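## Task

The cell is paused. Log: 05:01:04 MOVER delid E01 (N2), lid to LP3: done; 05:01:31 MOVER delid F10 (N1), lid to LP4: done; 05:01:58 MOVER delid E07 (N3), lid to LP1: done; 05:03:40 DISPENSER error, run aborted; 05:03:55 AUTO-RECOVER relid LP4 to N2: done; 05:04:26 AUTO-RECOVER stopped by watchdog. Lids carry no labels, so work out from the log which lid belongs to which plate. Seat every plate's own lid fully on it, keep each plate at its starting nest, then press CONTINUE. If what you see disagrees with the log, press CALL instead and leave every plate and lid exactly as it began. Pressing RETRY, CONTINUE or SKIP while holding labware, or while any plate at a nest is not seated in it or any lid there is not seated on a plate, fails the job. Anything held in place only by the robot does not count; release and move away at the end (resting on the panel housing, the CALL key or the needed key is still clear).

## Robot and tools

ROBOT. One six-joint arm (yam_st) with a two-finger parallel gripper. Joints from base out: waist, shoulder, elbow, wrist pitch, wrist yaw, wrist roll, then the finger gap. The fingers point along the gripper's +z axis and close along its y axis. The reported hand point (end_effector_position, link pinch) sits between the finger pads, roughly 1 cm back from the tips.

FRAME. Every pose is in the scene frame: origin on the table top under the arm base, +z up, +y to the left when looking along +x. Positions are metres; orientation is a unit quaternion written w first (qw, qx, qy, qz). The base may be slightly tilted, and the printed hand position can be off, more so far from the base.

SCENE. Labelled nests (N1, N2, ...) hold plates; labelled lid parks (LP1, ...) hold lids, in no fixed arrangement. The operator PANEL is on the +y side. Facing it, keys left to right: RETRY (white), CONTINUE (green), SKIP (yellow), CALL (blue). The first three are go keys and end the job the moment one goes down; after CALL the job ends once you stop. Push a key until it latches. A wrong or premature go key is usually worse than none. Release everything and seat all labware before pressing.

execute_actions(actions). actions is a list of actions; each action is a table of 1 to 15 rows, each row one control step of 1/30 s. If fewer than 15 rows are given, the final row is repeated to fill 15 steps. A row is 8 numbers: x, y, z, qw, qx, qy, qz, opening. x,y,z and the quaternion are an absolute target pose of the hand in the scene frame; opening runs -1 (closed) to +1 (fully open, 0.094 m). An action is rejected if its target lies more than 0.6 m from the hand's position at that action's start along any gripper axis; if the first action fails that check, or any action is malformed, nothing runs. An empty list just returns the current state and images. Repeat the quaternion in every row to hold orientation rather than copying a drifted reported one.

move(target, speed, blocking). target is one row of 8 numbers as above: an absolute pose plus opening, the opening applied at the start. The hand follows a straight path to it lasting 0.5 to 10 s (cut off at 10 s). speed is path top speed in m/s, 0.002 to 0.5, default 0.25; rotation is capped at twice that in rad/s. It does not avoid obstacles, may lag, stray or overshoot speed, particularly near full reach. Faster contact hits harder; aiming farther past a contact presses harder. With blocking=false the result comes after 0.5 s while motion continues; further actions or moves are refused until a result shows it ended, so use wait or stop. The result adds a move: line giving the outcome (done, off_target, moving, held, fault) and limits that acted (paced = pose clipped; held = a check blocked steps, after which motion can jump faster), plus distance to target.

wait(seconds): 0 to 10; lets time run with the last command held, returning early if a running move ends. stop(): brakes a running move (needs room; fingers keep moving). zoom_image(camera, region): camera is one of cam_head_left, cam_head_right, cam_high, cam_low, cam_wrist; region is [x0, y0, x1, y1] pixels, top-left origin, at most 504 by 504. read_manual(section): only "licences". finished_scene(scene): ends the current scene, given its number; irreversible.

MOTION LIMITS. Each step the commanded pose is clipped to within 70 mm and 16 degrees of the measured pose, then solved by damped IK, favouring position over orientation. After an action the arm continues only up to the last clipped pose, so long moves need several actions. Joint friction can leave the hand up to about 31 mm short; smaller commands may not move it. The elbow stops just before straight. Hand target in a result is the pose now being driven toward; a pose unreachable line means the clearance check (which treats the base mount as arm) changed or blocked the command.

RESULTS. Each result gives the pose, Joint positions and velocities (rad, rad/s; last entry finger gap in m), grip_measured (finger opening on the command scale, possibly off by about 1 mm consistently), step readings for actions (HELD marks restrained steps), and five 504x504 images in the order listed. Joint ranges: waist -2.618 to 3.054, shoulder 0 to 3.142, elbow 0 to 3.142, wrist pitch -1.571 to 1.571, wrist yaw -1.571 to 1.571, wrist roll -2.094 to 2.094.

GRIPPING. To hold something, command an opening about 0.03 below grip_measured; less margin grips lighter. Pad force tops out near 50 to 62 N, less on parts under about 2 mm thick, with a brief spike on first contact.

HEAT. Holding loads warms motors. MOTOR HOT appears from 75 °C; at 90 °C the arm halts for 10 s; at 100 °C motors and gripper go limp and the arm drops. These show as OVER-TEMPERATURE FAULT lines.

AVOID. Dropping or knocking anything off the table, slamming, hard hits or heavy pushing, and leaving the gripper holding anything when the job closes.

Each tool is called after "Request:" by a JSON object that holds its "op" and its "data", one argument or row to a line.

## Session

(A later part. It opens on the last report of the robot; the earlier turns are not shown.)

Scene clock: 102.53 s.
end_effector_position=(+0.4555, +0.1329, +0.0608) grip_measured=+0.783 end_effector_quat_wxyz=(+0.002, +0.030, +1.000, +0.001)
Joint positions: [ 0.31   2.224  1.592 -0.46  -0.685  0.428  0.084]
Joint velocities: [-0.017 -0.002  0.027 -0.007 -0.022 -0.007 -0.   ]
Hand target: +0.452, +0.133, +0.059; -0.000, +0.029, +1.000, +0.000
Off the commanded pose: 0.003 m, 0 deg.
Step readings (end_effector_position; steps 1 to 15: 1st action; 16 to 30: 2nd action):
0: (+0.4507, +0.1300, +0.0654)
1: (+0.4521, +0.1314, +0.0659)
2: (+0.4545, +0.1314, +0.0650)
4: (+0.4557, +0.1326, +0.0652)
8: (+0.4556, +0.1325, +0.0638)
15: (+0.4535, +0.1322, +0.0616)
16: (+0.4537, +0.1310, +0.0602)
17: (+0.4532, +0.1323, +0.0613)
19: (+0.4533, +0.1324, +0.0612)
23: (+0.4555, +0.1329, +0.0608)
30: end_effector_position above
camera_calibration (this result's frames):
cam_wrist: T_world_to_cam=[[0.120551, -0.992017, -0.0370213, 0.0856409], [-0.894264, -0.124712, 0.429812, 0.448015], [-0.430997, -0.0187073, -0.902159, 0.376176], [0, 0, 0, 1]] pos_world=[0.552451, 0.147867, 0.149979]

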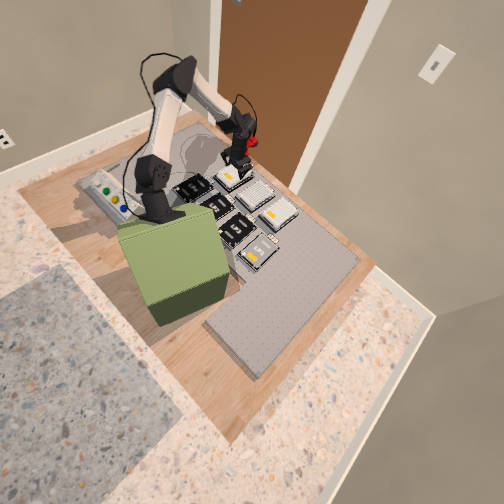

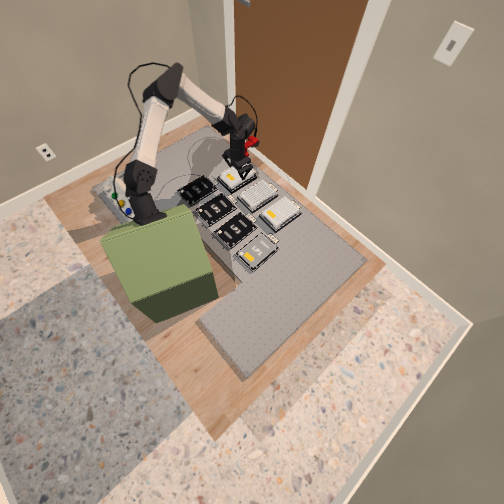

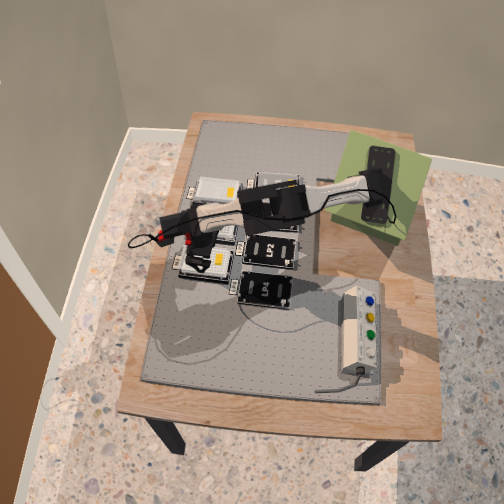

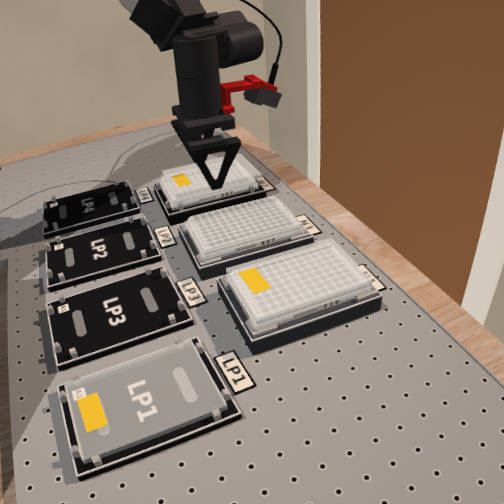

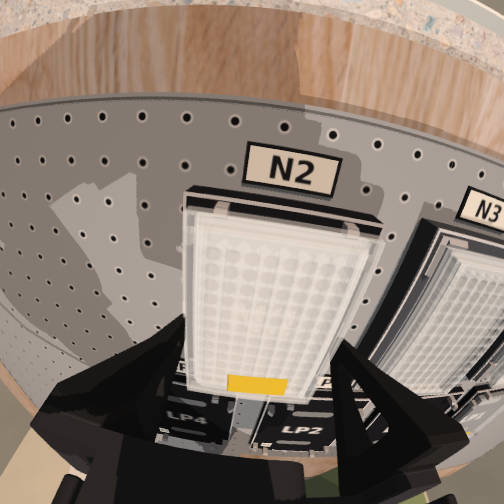

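Request:
{"op": "execute_actions", "data": {
  "actions": [
    [[0.432,0.1145,0.059,0,0.0288,0.9996,0,0.76],[0.472,0.1505,0.059,0,0.0288,0.9996,0,0.76],[0.432,0.1145,0.059,0,0.0288,0.9996,0,0.76],[0.472,0.1505,0.059,0,0.0288,0.9996,0,0.76],[0.432,0.1145,0.0585,0,0.0288,0.9996,0,0.76],[0.472,0.1505,0.058,0,0.0288,0.9996,0,0.76],[0.432,0.1145,0.0575,0,0.0288,0.9996,0,0.76],[0.472,0.1505,0.057,0,0.0288,0.9996,0,0.76],[0.432,0.1145,0.0565,0,0.0288,0.9996,0,0.76],[0.472,0.1505,0.056,0,0.0288,0.9996,0,0.76],[0.432,0.1145,0.0555,0,0.0288,0.9996,0,0.76],[0.472,0.1505,0.055,0,0.0288,0.9996,0,0.76],[0.432,0.1145,0.0545,0,0.0288,0.9996,0,0.76],[0.472,0.1505,0.054,0,0.0288,0.9996,0,0.76],[0.432,0.1145,0.0535,0,0.0288,0.9996,0,0.76]],
    [[0.472,0.1505,0.053,0,0.0288,0.9996,0,0.76],[0.432,0.1145,0.0525,0,0.0288,0.9996,0,0.76],[0.472,0.1505,0.052,0,0.0288,0.9996,0,0.76],[0.432,0.1145,0.052,0,0.0288,0.9996,0,0.76],[0.472,0.1505,0.052,0,0.0288,0.9996,0,0.76],[0.432,0.1145,0.052,0,0.0288,0.9996,0,0.76],[0.472,0.1505,0.052,0,0.0288,0.9996,0,0.76],[0.432,0.1145,0.052,0,0.0288,0.9996,0,0.76],[0.472,0.1505,0.052,0,0.0288,0.9996,0,0.76],[0.432,0.1145,0.052,0,0.0288,0.9996,0,0.76],[0.452,0.1325,0.052,0,0.0288,0.9996,0,0.76]]
  ]
}}

Request:
{"op": "zoom_image", "data": {
  "camera": "cam_low",
  "region": [140, 130, 290, 230]
}}

Scene clock: 104.47 s.
end_effector_position=(+0.4534, +0.1309, +0.0580) grip_measured=+0.783 end_effector_quat_wxyz=(+0.004, +0.031, +1.000, +0.000)
Joint positions: [ 0.312  2.224  1.575 -0.439 -0.682  0.435  0.084]
Joint velocities: [ 0.012 -0.002 -0.002  0.022 -0.007 -0.022 -0.   ]
Hand target: +0.452, +0.132, +0.052; +0.000, +0.029, +1.000, -0.000
Off the commanded pose: 0.006 m, 0 deg.
Step readings (end_effector_position; steps 1 to 15: 1st action; 16 to 30: 2nd action):
0: (+0.4555, +0.1329, +0.0608)
1: (+0.4538, +0.1316, +0.0601)
2: (+0.4518, +0.1316, +0.0610)
4: (+0.4513, +0.1314, +0.0606)
8: (+0.4527, +0.1326, +0.0608)
15: (+0.4537, +0.1311, +0.0581)
16: (+0.4535, +0.1321, +0.0591)
17: (+0.4540, +0.1311, +0.0578)
19: (+0.4546, +0.1312, +0.0577)
23: (+0.4551, +0.1312, +0.0577)
30: end_effector_position above
camera_calibration (this result's frames):
cam_wrist: T_world_to_cam=[[0.118266, -0.992353, -0.0353459, 0.0848505], [-0.895603, -0.121973, 0.427806, 0.447488], [-0.428846, -0.018939, -0.903179, 0.371903], [0, 0, 0, 1]] pos_world=[0.550226, 0.145827, 0.147455]

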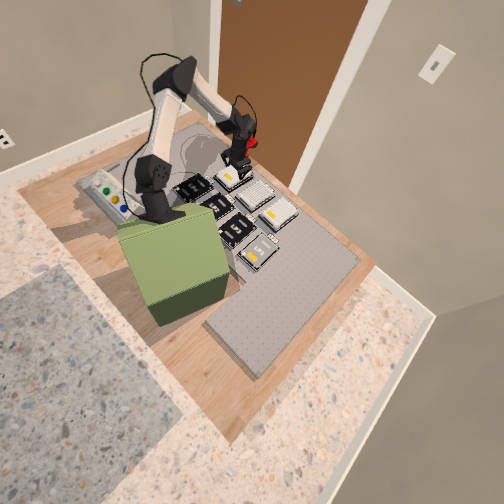

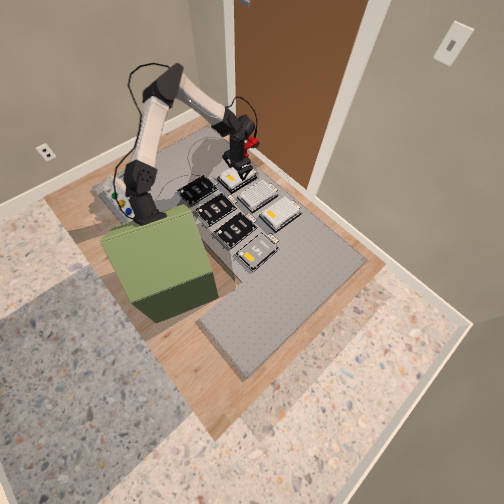

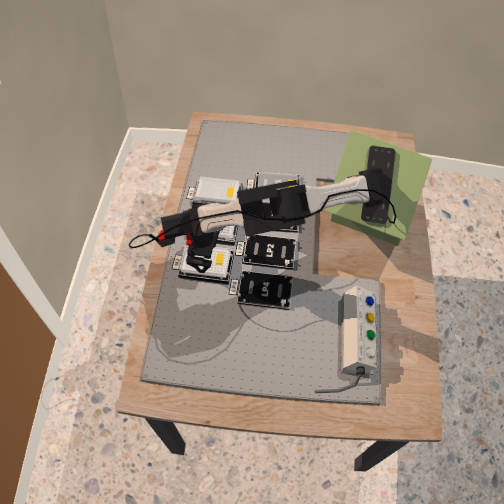

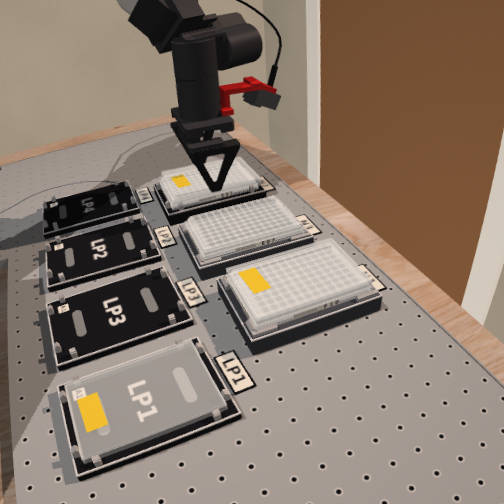

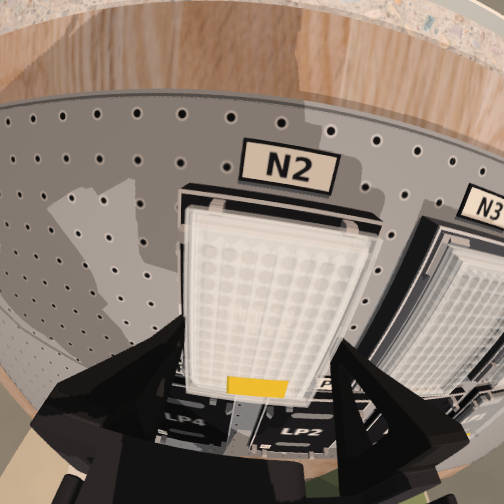

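Region (140, 130, 290, 230) of cam_low's 504x504 image, scaled by 3.360, with more detail than that image has.

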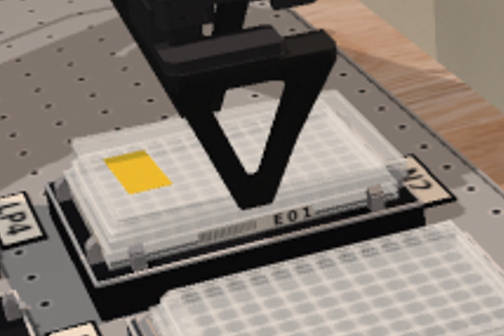

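Request:
{"op": "zoom_image", "data": {
  "camera": "cam_wrist",
  "region": [160, 170, 400, 410]
}}

Region (160, 170, 400, 410) of cam_wrist's 504x504 image, scaled by 2.100, with more detail than that image has.

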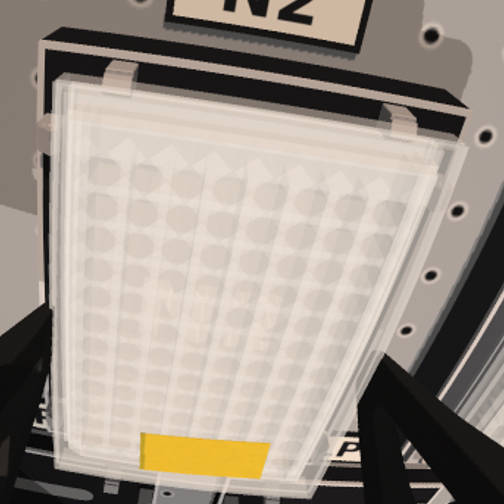

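Request:
{"op": "zoom_image", "data": {
  "camera": "cam_wrist",
  "region": [170, 190, 240, 260]
}}

Request:
{"op": "zoom_image", "data": {
  "camera": "cam_wrist",
  "region": [325, 210, 395, 280]
}}

Region (170, 190, 240, 260) of cam_wrist's 504x504 image, scaled by 7.200, with more detail than that image has.

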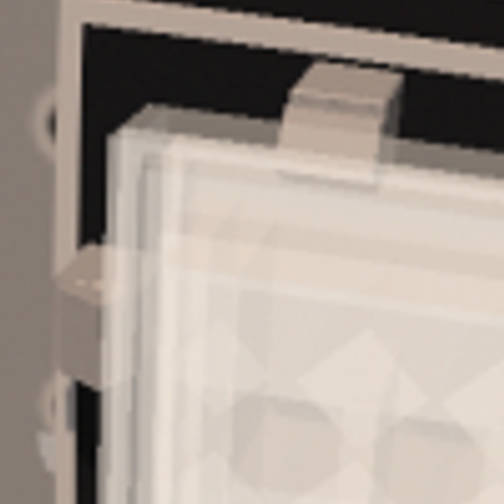

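Region (325, 210, 395, 280) of cam_wrist's 504x504 image, scaled by 7.200, with more detail than that image has.

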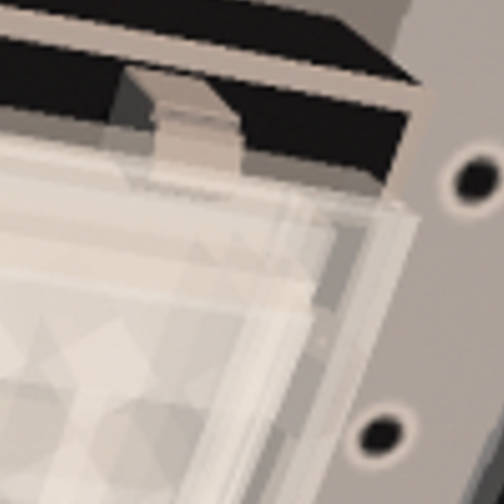

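Request:
{"op": "execute_actions", "data": {
  "actions": [
    [[0.4705,0.151,0.060,0,0.0288,0.9996,0,0.76],[0.4305,0.115,0.061,0,0.0288,0.9996,0,0.76],[0.4705,0.151,0.061,0,0.0288,0.9996,0,0.76],[0.4305,0.115,0.061,0,0.0288,0.9996,0,0.76],[0.4705,0.151,0.061,0,0.0288,0.9996,0,0.76],[0.4305,0.115,0.061,0,0.0288,0.9996,0,0.76],[0.4705,0.151,0.060,0,0.0288,0.9996,0,0.76],[0.4305,0.115,0.060,0,0.0288,0.9996,0,0.76],[0.4705,0.151,0.059,0,0.0288,0.9996,0,0.76],[0.4305,0.115,0.059,0,0.0288,0.9996,0,0.76],[0.4705,0.151,0.058,0,0.0288,0.9996,0,0.76],[0.4305,0.115,0.058,0,0.0288,0.9996,0,0.76],[0.4705,0.151,0.0575,0,0.0288,0.9996,0,0.76],[0.4305,0.115,0.057,0,0.0288,0.9996,0,0.76],[0.4705,0.151,0.0565,0,0.0288,0.9996,0,0.76]],
    [[0.4305,0.115,0.056,0,0.0288,0.9996,0,0.76],[0.4705,0.151,0.0555,0,0.0288,0.9996,0,0.76],[0.4305,0.115,0.055,0,0.0288,0.9996,0,0.76],[0.4705,0.151,0.0545,0,0.0288,0.9996,0,0.76],[0.4305,0.115,0.054,0,0.0288,0.9996,0,0.76],[0.4705,0.151,0.0535,0,0.0288,0.9996,0,0.76],[0.4305,0.115,0.053,0,0.0288,0.9996,0,0.76],[0.4705,0.151,0.0525,0,0.0288,0.9996,0,0.76],[0.4305,0.115,0.052,0,0.0288,0.9996,0,0.76],[0.4705,0.151,0.052,0,0.0288,0.9996,0,0.76],[0.4305,0.115,0.052,0,0.0288,0.9996,0,0.76],[0.4705,0.151,0.052,0,0.0288,0.9996,0,0.76],[0.4305,0.115,0.052,0,0.0288,0.9996,0,0.76],[0.4505,0.133,0.052,0,0.0288,0.9996,0,0.76]]
  ]
}}

Scene clock: 108.20 s.
end_effector_position=(+0.4514, +0.1314, +0.0583) grip_measured=+0.783 end_effector_quat_wxyz=(+0.003, +0.032, +0.999, +0.000)
Joint positions: [ 0.314  2.218  1.566 -0.437 -0.682  0.438  0.084]
Joint velocities: [ 0.007  0.007 -0.002  0.022 -0.022 -0.022  0.002]
Hand target: +0.450, +0.133, +0.052; +0.000, +0.029, +1.000, -0.000
Off the commanded pose: 0.007 m, 0 deg.
Step readings (end_effector_position; steps 1 to 15: 1st action; 16 to 30: 2nd action):
0: (+0.4534, +0.1309, +0.0580)
1: (+0.4548, +0.1324, +0.0592)
2: (+0.4552, +0.1318, +0.0592)
4: (+0.4528, +0.1312, +0.0601)
8: (+0.4515, +0.1319, +0.0605)
15: (+0.4516, +0.1325, +0.0606)
16: (+0.4519, +0.1314, +0.0592)
17: (+0.4515, +0.1324, +0.0602)
19: (+0.4517, +0.1323, +0.0598)
23: (+0.4521, +0.1323, +0.0593)
30: end_effector_position above
camera_calibration (this result's frames):
cam_wrist: T_world_to_cam=[[0.116256, -0.992594, -0.0352347, 0.0864767], [-0.895095, -0.12008, 0.429403, 0.445023], [-0.430453, -0.0183824, -0.902426, 0.371885], [0, 0, 0, 1]] pos_world=[0.548363, 0.146111, 0.147551]

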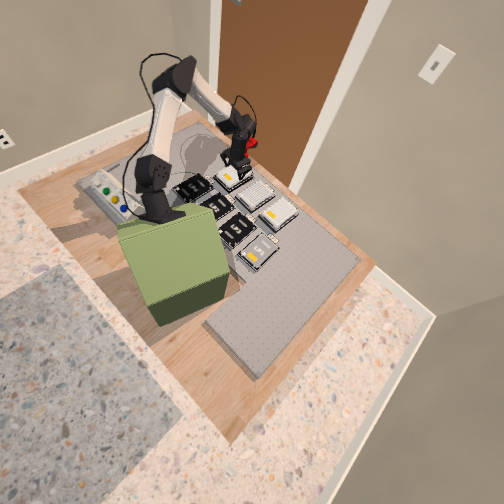

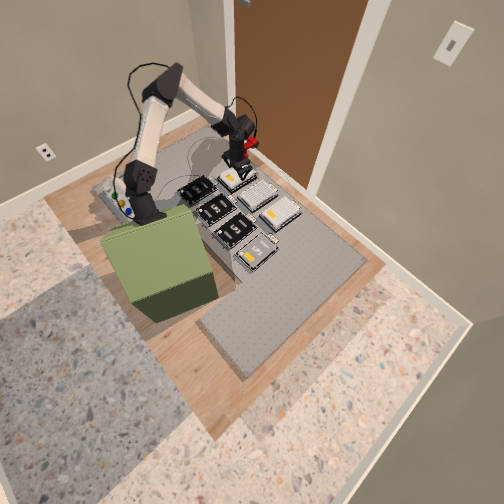

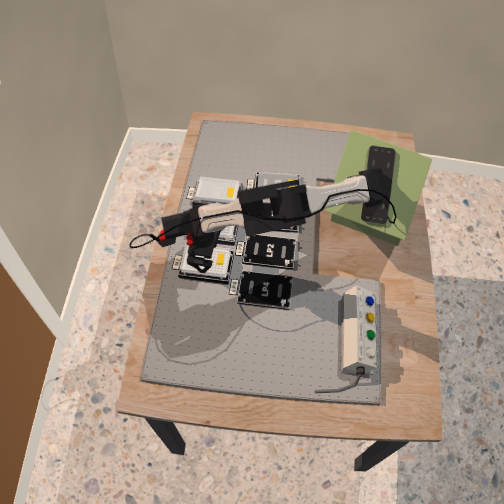

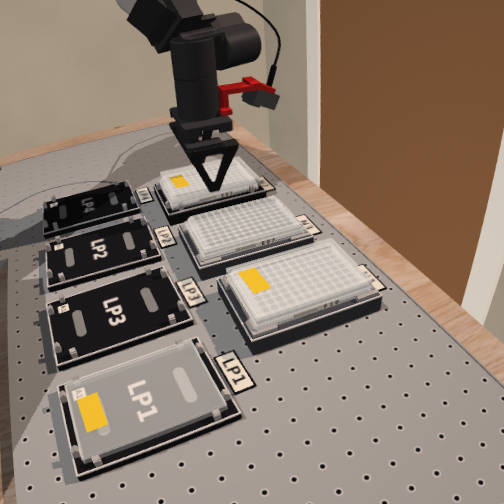

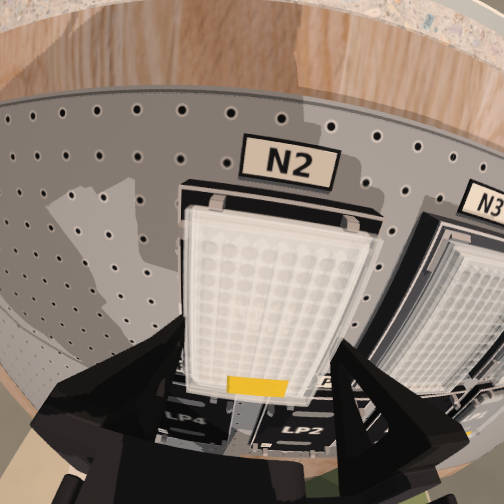

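Request:
{"op": "execute_actions", "data": {
  "actions": [
    [[0.4705,0.151,0.052,0,0.027,0.9996,0,0.76],[0.4305,0.115,0.0515,0,0.027,0.9996,0,0.76],[0.4705,0.151,0.051,0,0.027,0.9996,0,0.76],[0.4305,0.115,0.0505,0,0.027,0.9996,0,0.76],[0.4705,0.151,0.050,0,0.027,0.9996,0,0.76],[0.4305,0.115,0.0495,0,0.027,0.9996,0,0.76],[0.4705,0.151,0.049,0,0.027,0.9996,0,0.76],[0.4305,0.115,0.0485,0,0.027,0.9996,0,0.76],[0.4705,0.151,0.048,0,0.027,0.9996,0,0.76],[0.4305,0.115,0.048,0,0.027,0.9996,0,0.76],[0.4705,0.151,0.048,0,0.027,0.9996,0,0.76],[0.4305,0.115,0.048,0,0.027,0.9996,0,0.76],[0.4705,0.151,0.048,0,0.027,0.9996,0,0.76],[0.4305,0.115,0.048,0,0.027,0.9996,0,0.76],[0.4505,0.133,0.050,0,0.027,0.9996,0,0.76]]
  ]
}}

Request:
{"op": "zoom_image", "data": {
  "camera": "cam_low",
  "region": [140, 130, 290, 230]
}}

Scene clock: 109.37 s.
end_effector_position=(+0.4535, +0.1312, +0.0578) grip_measured=+0.782 end_effector_quat_wxyz=(+0.006, +0.031, +0.999, -0.000)
Joint positions: [ 0.314  2.221  1.57  -0.431 -0.679  0.44   0.084]
Joint velocities: [ 0.002  0.002 -0.007 -0.081 -0.066 -0.022  0.   ]
Hand target: +0.450, +0.133, +0.050; -0.000, +0.027, +1.000, -0.000
Off the commanded pose: 0.009 m, 1 deg.
Step readings (end_effector_position):
0: (+0.4514, +0.1314, +0.0583)
1: (+0.4531, +0.1326, +0.0591)
2: (+0.4545, +0.1316, +0.0582)
4: (+0.4539, +0.1311, +0.0576)
8: (+0.4548, +0.1311, +0.0573)
15: end_effector_position above
camera_calibration (this result's frames):
cam_wrist: T_world_to_cam=[[0.118227, -0.992419, -0.0335562, 0.0849921], [-0.897359, -0.12125, 0.424317, 0.448585], [-0.42517, -0.0200539, -0.904892, 0.370279], [0, 0, 0, 1]] pos_world=[0.549925, 0.146164, 0.147571]

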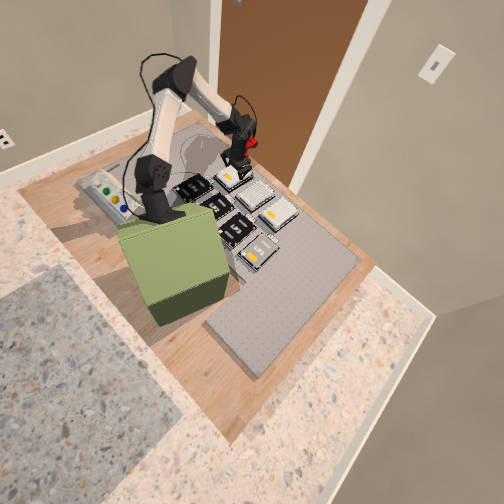

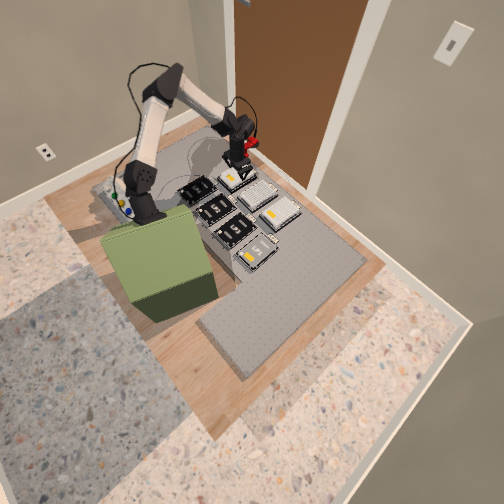

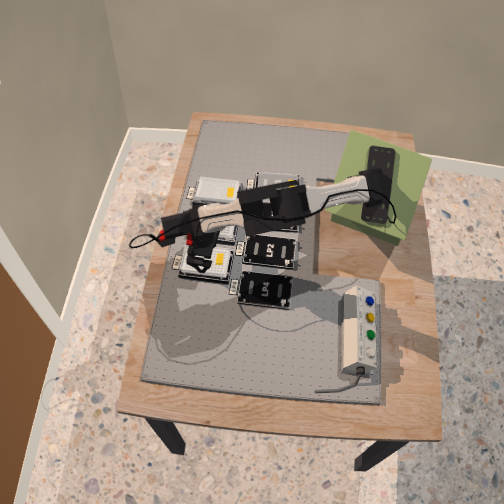

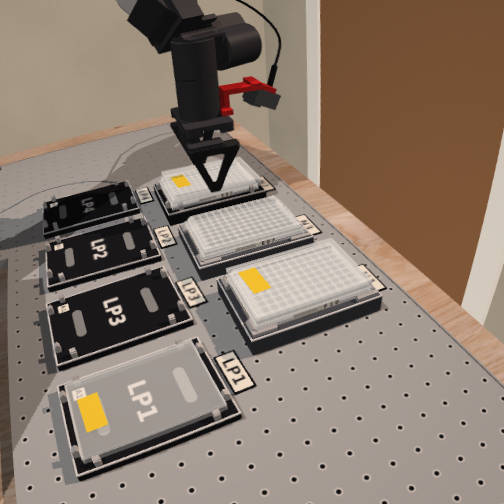

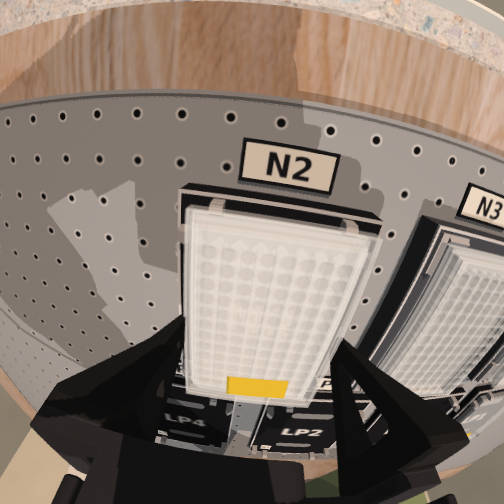

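Region (140, 130, 290, 230) of cam_low's 504x504 image, scaled by 3.360, with more detail than that image has.

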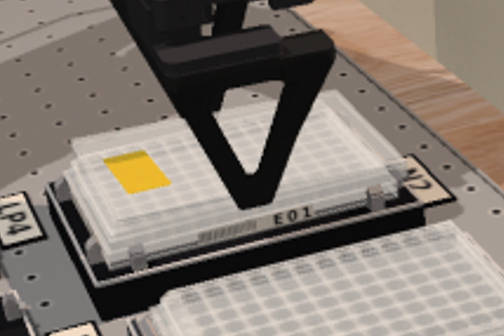

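Request:
{"op": "zoom_image", "data": {
  "camera": "cam_low",
  "region": [150, 150, 280, 230]
}}

Request:
{"op": "zoom_image", "data": {
  "camera": "cam_high",
  "region": [165, 225, 255, 295]
}}

Region (150, 150, 280, 230) of cam_low's 504x504 image, scaled by 3.877, with more detail than that image has; it fills the top 310 rows of this view, and the rest is white.

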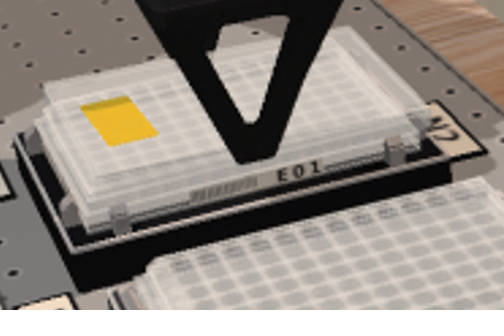

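Region (165, 225, 255, 295) of cam_high's 504x504 image, scaled by 5.600, with more detail than that image has.

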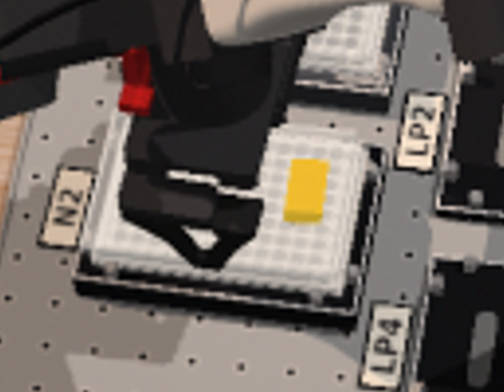

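Request:
{"op": "zoom_image", "data": {
  "camera": "cam_wrist",
  "region": [175, 340, 345, 420]
}}

Request:
{"op": "zoom_image", "data": {
  "camera": "cam_wrist",
  "region": [170, 185, 400, 265]
}}

Region (175, 340, 345, 420) of cam_wrist's 504x504 image, scaled by 2.965, with more detail than that image has; it fills the top 237 rows of this view, and the rest is white.

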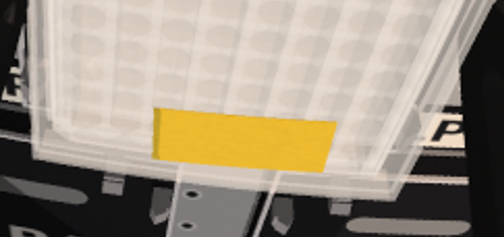

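Region (170, 185, 400, 265) of cam_wrist's 504x504 image, scaled by 2.191, with more detail than that image has; it fills the top 175 rows of this view, and the rest is white.

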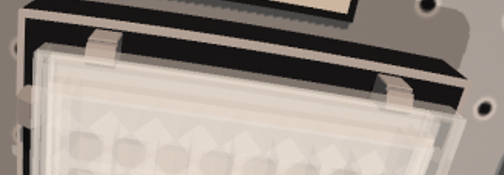

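Request:
{"op": "execute_actions", "data": {
  "actions": [
    [[0.4315,0.1135,0.060,0,0.0288,0.9996,0,0.76],[0.4715,0.1495,0.061,0,0.0288,0.9996,0,0.76],[0.4315,0.1135,0.061,0,0.0288,0.9996,0,0.76],[0.4715,0.1495,0.061,0,0.0288,0.9996,0,0.76],[0.4315,0.1135,0.061,0,0.0288,0.9996,0,0.76],[0.4715,0.1495,0.061,0,0.0288,0.9996,0,0.76],[0.4315,0.1135,0.061,0,0.0288,0.9996,0,0.76],[0.4715,0.1495,0.061,0,0.0288,0.9996,0,0.76],[0.4315,0.1135,0.061,0,0.0288,0.9996,0,0.76],[0.4715,0.1495,0.061,0,0.0288,0.9996,0,0.76],[0.4315,0.1135,0.061,0,0.0288,0.9996,0,0.76],[0.4715,0.1495,0.061,0,0.0288,0.9996,0,0.76],[0.4315,0.1135,0.061,0,0.0288,0.9996,0,0.76],[0.4515,0.1315,0.061,0,0.0288,0.9996,0,0.76]]
  ]
}}

Request:
{"op": "zoom_image", "data": {
  "camera": "cam_wrist",
  "region": [170, 185, 400, 300]
}}

Request:
{"op": "zoom_image", "data": {
  "camera": "cam_wrist",
  "region": [175, 320, 345, 420]
}}

Scene clock: 113.50 s.
end_effector_position=(+0.4513, +0.1317, +0.0617) grip_measured=+0.782 end_effector_quat_wxyz=(+0.002, +0.027, +1.000, +0.000)
Joint positions: [ 0.309  2.211  1.565 -0.447 -0.685  0.421  0.084]
Joint velocities: [-0.007 -0.007  0.017 -0.066 -0.081  0.037 -0.   ]
Hand target: +0.451, +0.132, +0.061; -0.000, +0.029, +1.000, +0.000
Off the commanded pose: 0.001 m, 0 deg.
Step readings (end_effector_position):
0: (+0.4535, +0.1312, +0.0578)
1: (+0.4525, +0.1304, +0.0584)
2: (+0.4511, +0.1317, +0.0599)
4: (+0.4514, +0.1323, +0.0609)
8: (+0.4529, +0.1332, +0.0623)
15: end_effector_position above
camera_calibration (this result's frames):
cam_wrist: T_world_to_cam=[[0.126994, -0.99125, -0.0359869, 0.081902], [-0.893434, -0.130071, 0.42995, 0.444045], [-0.430869, -0.0224493, -0.902135, 0.375594], [0, 0, 0, 1]] pos_world=[0.548156, 0.147375, 0.150866]

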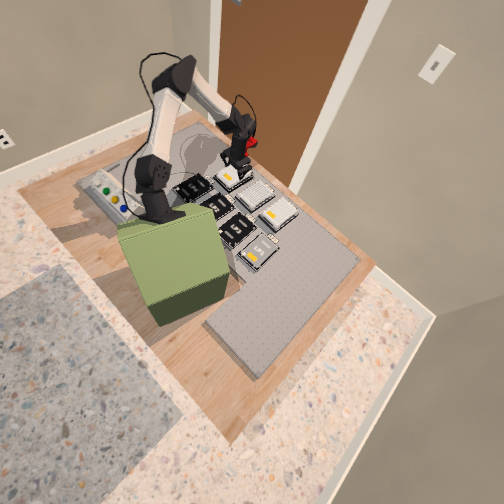

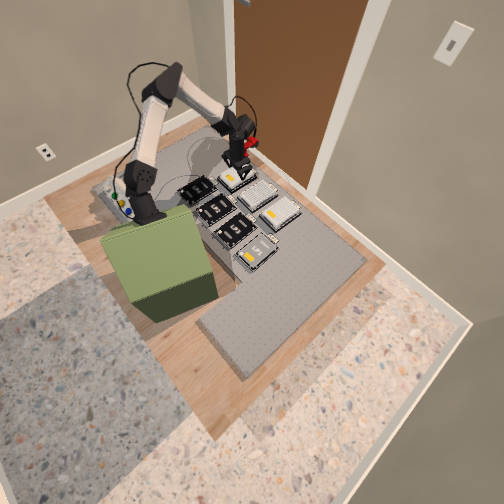

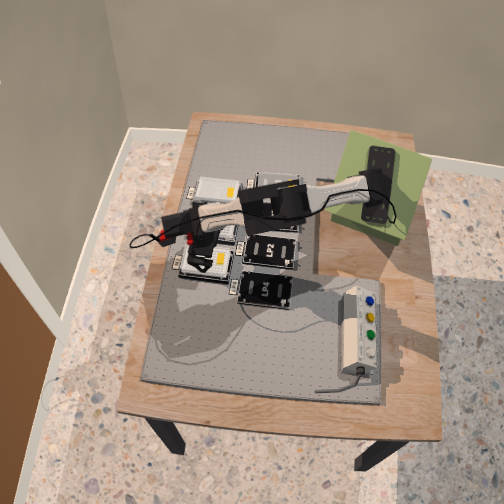

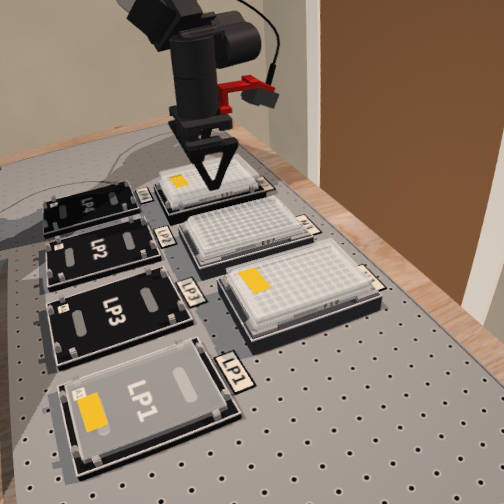

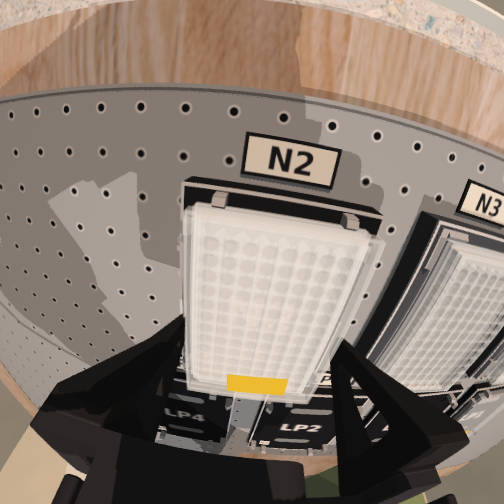

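Region (170, 185, 400, 300) of cam_wrist's 504x504 image, scaled by 2.191, with more detail than that image has.

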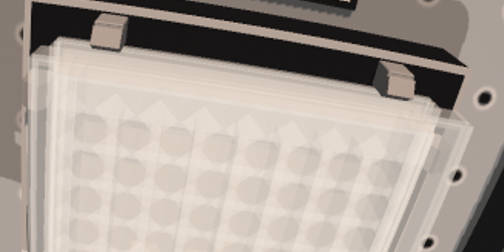

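Region (175, 320, 345, 420) of cam_wrist's 504x504 image, scaled by 2.965, with more detail than that image has; it fills the top 296 rows of this view, and the rest is white.

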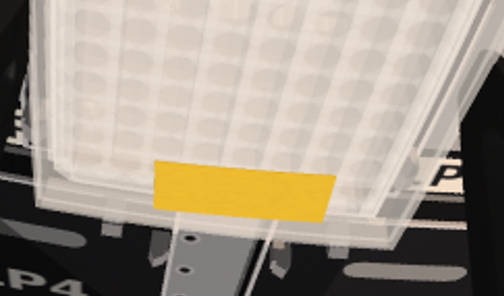

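Request:
{"op": "execute_actions", "data": {
  "actions": [
    [[0.4722,0.151,0.061,0,0.025,0.9997,0,0.76],[0.4322,0.115,0.061,0,0.025,0.9997,0,0.76],[0.4722,0.151,0.0605,0,0.025,0.9997,0,0.76],[0.4322,0.115,0.060,0,0.025,0.9997,0,0.76],[0.4722,0.151,0.0595,0,0.025,0.9997,0,0.76],[0.4322,0.115,0.059,0,0.025,0.9997,0,0.76],[0.4722,0.151,0.0585,0,0.025,0.9997,0,0.76],[0.4322,0.115,0.058,0,0.025,0.9997,0,0.76],[0.4722,0.151,0.0575,0,0.025,0.9997,0,0.76],[0.4322,0.115,0.057,0,0.025,0.9997,0,0.76],[0.4722,0.151,0.0565,0,0.025,0.9997,0,0.76],[0.4322,0.115,0.056,0,0.025,0.9997,0,0.76],[0.4722,0.151,0.0555,0,0.025,0.9997,0,0.76],[0.4322,0.115,0.055,0,0.025,0.9997,0,0.76],[0.4722,0.151,0.0545,0,0.025,0.9997,0,0.76]],
    [[0.4322,0.115,0.054,0,0.025,0.9997,0,0.76],[0.4722,0.151,0.0535,0,0.025,0.9997,0,0.76],[0.4322,0.115,0.053,0,0.025,0.9997,0,0.76],[0.4722,0.151,0.0525,0,0.025,0.9997,0,0.76],[0.4322,0.115,0.052,0,0.025,0.9997,0,0.76],[0.4722,0.151,0.0515,0,0.025,0.9997,0,0.76],[0.4322,0.115,0.051,0,0.025,0.9997,0,0.76],[0.4722,0.151,0.0505,0,0.025,0.9997,0,0.76],[0.4322,0.115,0.050,0,0.025,0.9997,0,0.76],[0.4722,0.151,0.050,0,0.025,0.9997,0,0.76],[0.4322,0.115,0.050,0,0.025,0.9997,0,0.76],[0.4722,0.151,0.050,0,0.025,0.9997,0,0.76],[0.4322,0.115,0.050,0,0.025,0.9997,0,0.76],[0.4522,0.133,0.052,0,0.025,0.9997,0,0.76]]
  ]
}}

Scene clock: 117.07 s.
end_effector_position=(+0.4534, +0.1311, +0.0580) grip_measured=+0.782 end_effector_quat_wxyz=(+0.003, +0.029, +1.000, -0.000)
Joint positions: [ 0.313  2.225  1.578 -0.442 -0.682  0.431  0.084]
Joint velocities: [ 0.002 -0.012  0.002 -0.051  0.081  0.007 -0.001]
Hand target: +0.452, +0.133, +0.052; -0.000, +0.025, +1.000, +0.000
Off the commanded pose: 0.006 m, 1 deg.
Step readings (end_effector_position; steps 1 to 15: 1st action; 16 to 30: 2nd action):
0: (+0.4508, +0.1315, +0.0617)
1: (+0.4523, +0.1327, +0.0624)
2: (+0.4543, +0.1327, +0.0616)
4: (+0.4554, +0.1336, +0.0621)
8: (+0.4552, +0.1335, +0.0612)
15: (+0.4531, +0.1320, +0.0599)
16: (+0.4536, +0.1309, +0.0584)
17: (+0.4532, +0.1318, +0.0593)
19: (+0.4537, +0.1321, +0.0589)
23: (+0.4546, +0.1320, +0.0585)
30: end_effector_position above
camera_calibration (this result's frames):
cam_wrist: T_world_to_cam=[[0.121687, -0.991959, -0.0347753, 0.0833502], [-0.894646, -0.124789, 0.428995, 0.44738], [-0.429885, -0.0210916, -0.902637, 0.372563], [0, 0, 0, 1]] pos_world=[0.550263, 0.146366, 0.147264]

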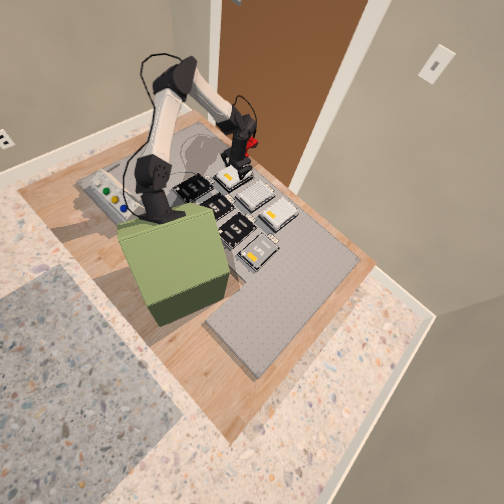

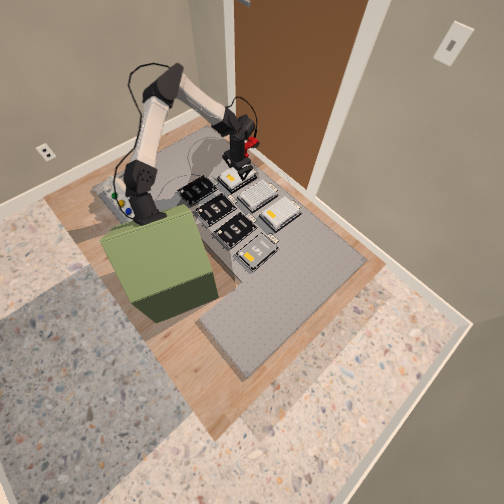

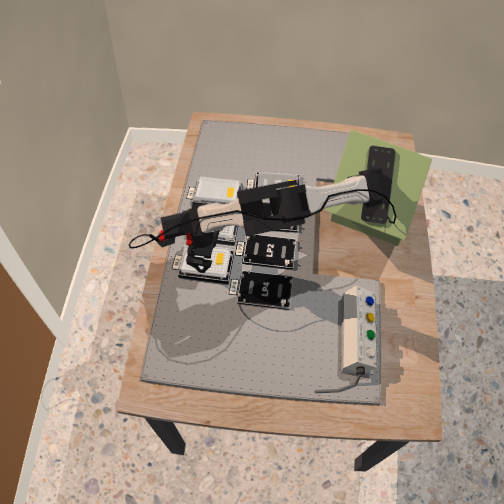

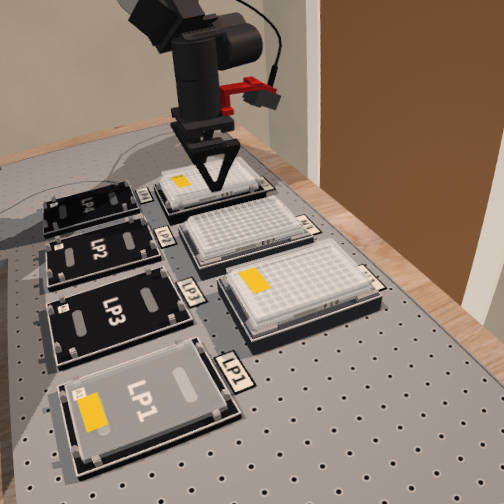

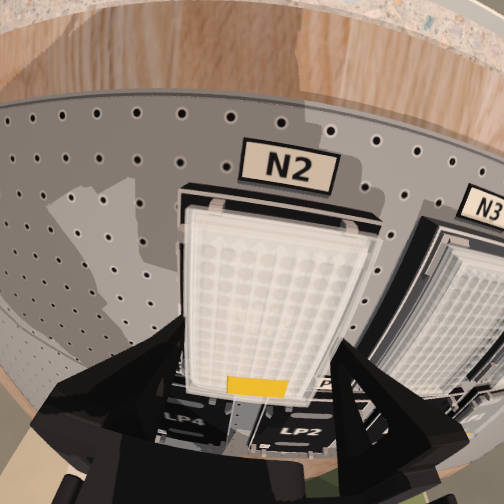

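Request:
{"op": "execute_actions", "data": {
  "actions": [
    [[0.432,0.1165,0.060,0,0.025,0.9997,0,0.76],[0.472,0.1525,0.061,0,0.025,0.9997,0,0.76],[0.432,0.1165,0.061,0,0.025,0.9997,0,0.76],[0.472,0.1525,0.061,0,0.025,0.9997,0,0.76],[0.432,0.1165,0.061,0,0.025,0.9997,0,0.76],[0.472,0.1525,0.060,0,0.025,0.9997,0,0.76],[0.432,0.1165,0.0595,0,0.025,0.9997,0,0.76],[0.472,0.1525,0.059,0,0.025,0.9997,0,0.76],[0.432,0.1165,0.0585,0,0.025,0.9997,0,0.76],[0.472,0.1525,0.058,0,0.025,0.9997,0,0.76],[0.432,0.1165,0.0575,0,0.025,0.9997,0,0.76],[0.472,0.1525,0.057,0,0.025,0.9997,0,0.76],[0.432,0.1165,0.0565,0,0.025,0.9997,0,0.76],[0.472,0.1525,0.056,0,0.025,0.9997,0,0.76],[0.432,0.1165,0.0555,0,0.025,0.9997,0,0.76]],
    [[0.472,0.1525,0.055,0,0.025,0.9997,0,0.76],[0.432,0.1165,0.0545,0,0.025,0.9997,0,0.76],[0.472,0.1525,0.054,0,0.025,0.9997,0,0.76],[0.432,0.1165,0.0535,0,0.025,0.9997,0,0.76],[0.472,0.1525,0.053,0,0.025,0.9997,0,0.76],[0.432,0.1165,0.0525,0,0.025,0.9997,0,0.76],[0.472,0.1525,0.052,0,0.025,0.9997,0,0.76],[0.432,0.1165,0.0515,0,0.025,0.9997,0,0.76],[0.472,0.1525,0.051,0,0.025,0.9997,0,0.76],[0.432,0.1165,0.051,0,0.025,0.9997,0,0.76],[0.472,0.1525,0.051,0,0.025,0.9997,0,0.76],[0.432,0.1165,0.051,0,0.025,0.9997,0,0.76],[0.472,0.1525,0.051,0,0.025,0.9997,0,0.76],[0.432,0.1165,0.051,0,0.025,0.9997,0,0.76],[0.452,0.1345,0.052,0,0.025,0.9997,0,0.76]]
  ]
}}

Scene clock: 119.77 s.
end_effector_position=(+0.4537, +0.1313, +0.0581) grip_measured=+0.782 end_effector_quat_wxyz=(+0.004, +0.030, +1.000, -0.002)
Joint positions: [ 0.314  2.223  1.577 -0.441 -0.677  0.434  0.084]
Joint velocities: [-0.007 -0.007 -0.012 -0.198 -0.081 -0.066  0.001]
Hand target: +0.452, +0.134, +0.052; -0.000, +0.025, +1.000, -0.000
Off the commanded pose: 0.007 m, 1 deg.
Step readings (end_effector_position; steps 1 to 15: 1st action; 16 to 30: 2nd action):
0: (+0.4534, +0.1311, +0.0580)
1: (+0.4524, +0.1304, +0.0584)
2: (+0.4510, +0.1315, +0.0599)
4: (+0.4495, +0.1326, +0.0608)
8: (+0.4515, +0.1337, +0.0618)
15: (+0.4536, +0.1324, +0.0602)
16: (+0.4527, +0.1326, +0.0610)
17: (+0.4531, +0.1312, +0.0590)
19: (+0.4532, +0.1313, +0.0582)
23: (+0.4541, +0.1316, +0.0579)
30: end_effector_position above
camera_calibration (this result's frames):
cam_wrist: T_world_to_cam=[[0.120683, -0.992193, -0.0314464, 0.0838396], [-0.895691, -0.122494, 0.427473, 0.447871], [-0.427987, -0.0234226, -0.903481, 0.372277], [0, 0, 0, 1]] pos_world=[0.550365, 0.146766, 0.147529]

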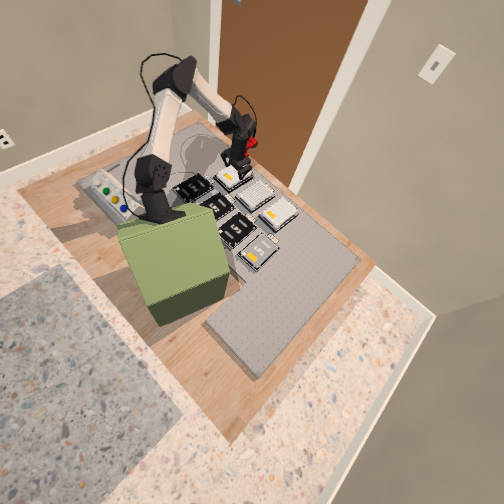

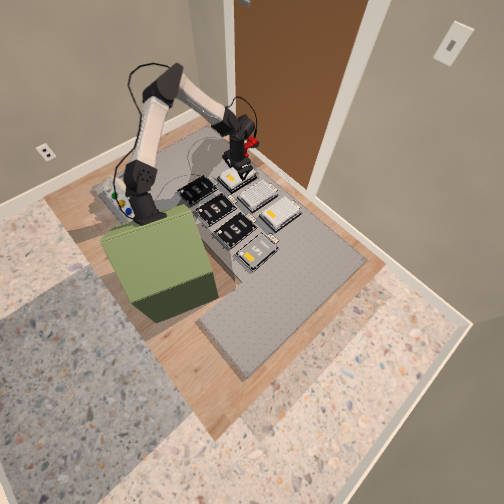

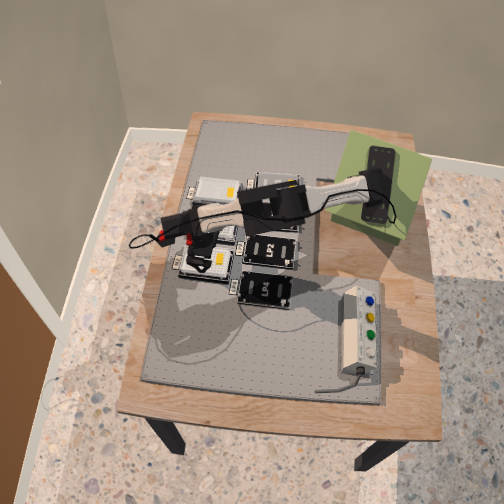

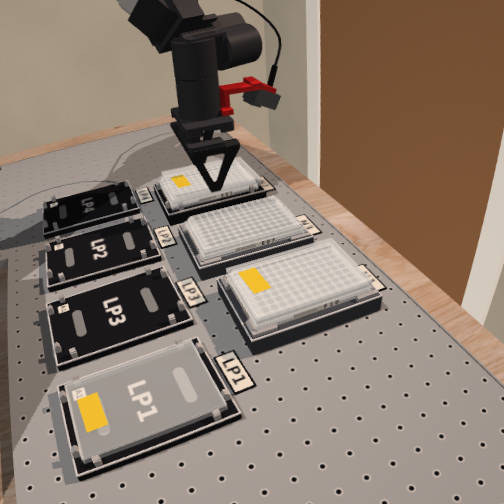

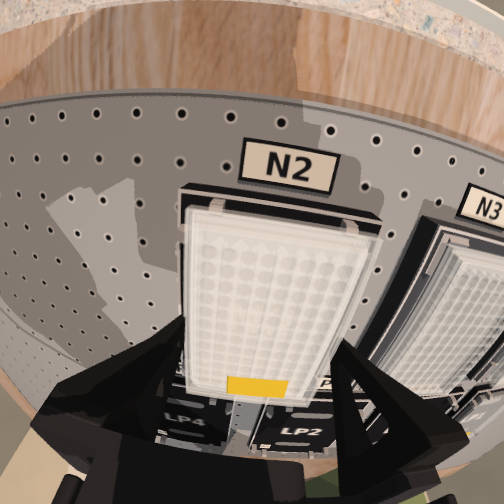

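Request:
{"op": "zoom_image", "data": {
  "camera": "cam_low",
  "region": [155, 165, 235, 225]
}}

Request:
{"op": "zoom_image", "data": {
  "camera": "cam_low",
  "region": [215, 265, 335, 355]
}}

Region (155, 165, 235, 225) of cam_low's 504x504 image, scaled by 6.300, with more detail than that image has; it fills the top 378 rows of this view, and the rest is white.

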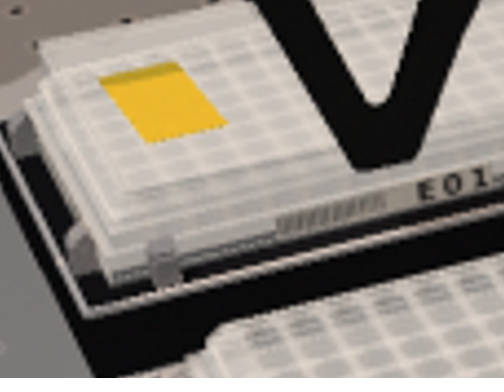

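Region (215, 265, 335, 355) of cam_low's 504x504 image, scaled by 4.200, with more detail than that image has; it fills the top 378 rows of this view, and the rest is white.

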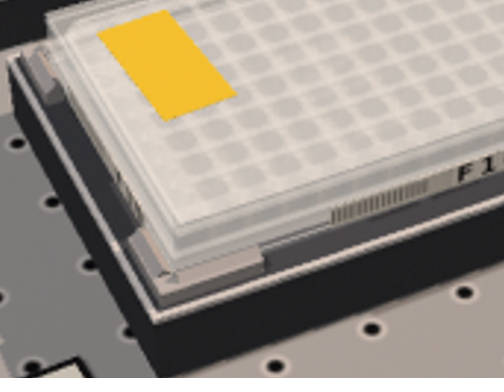

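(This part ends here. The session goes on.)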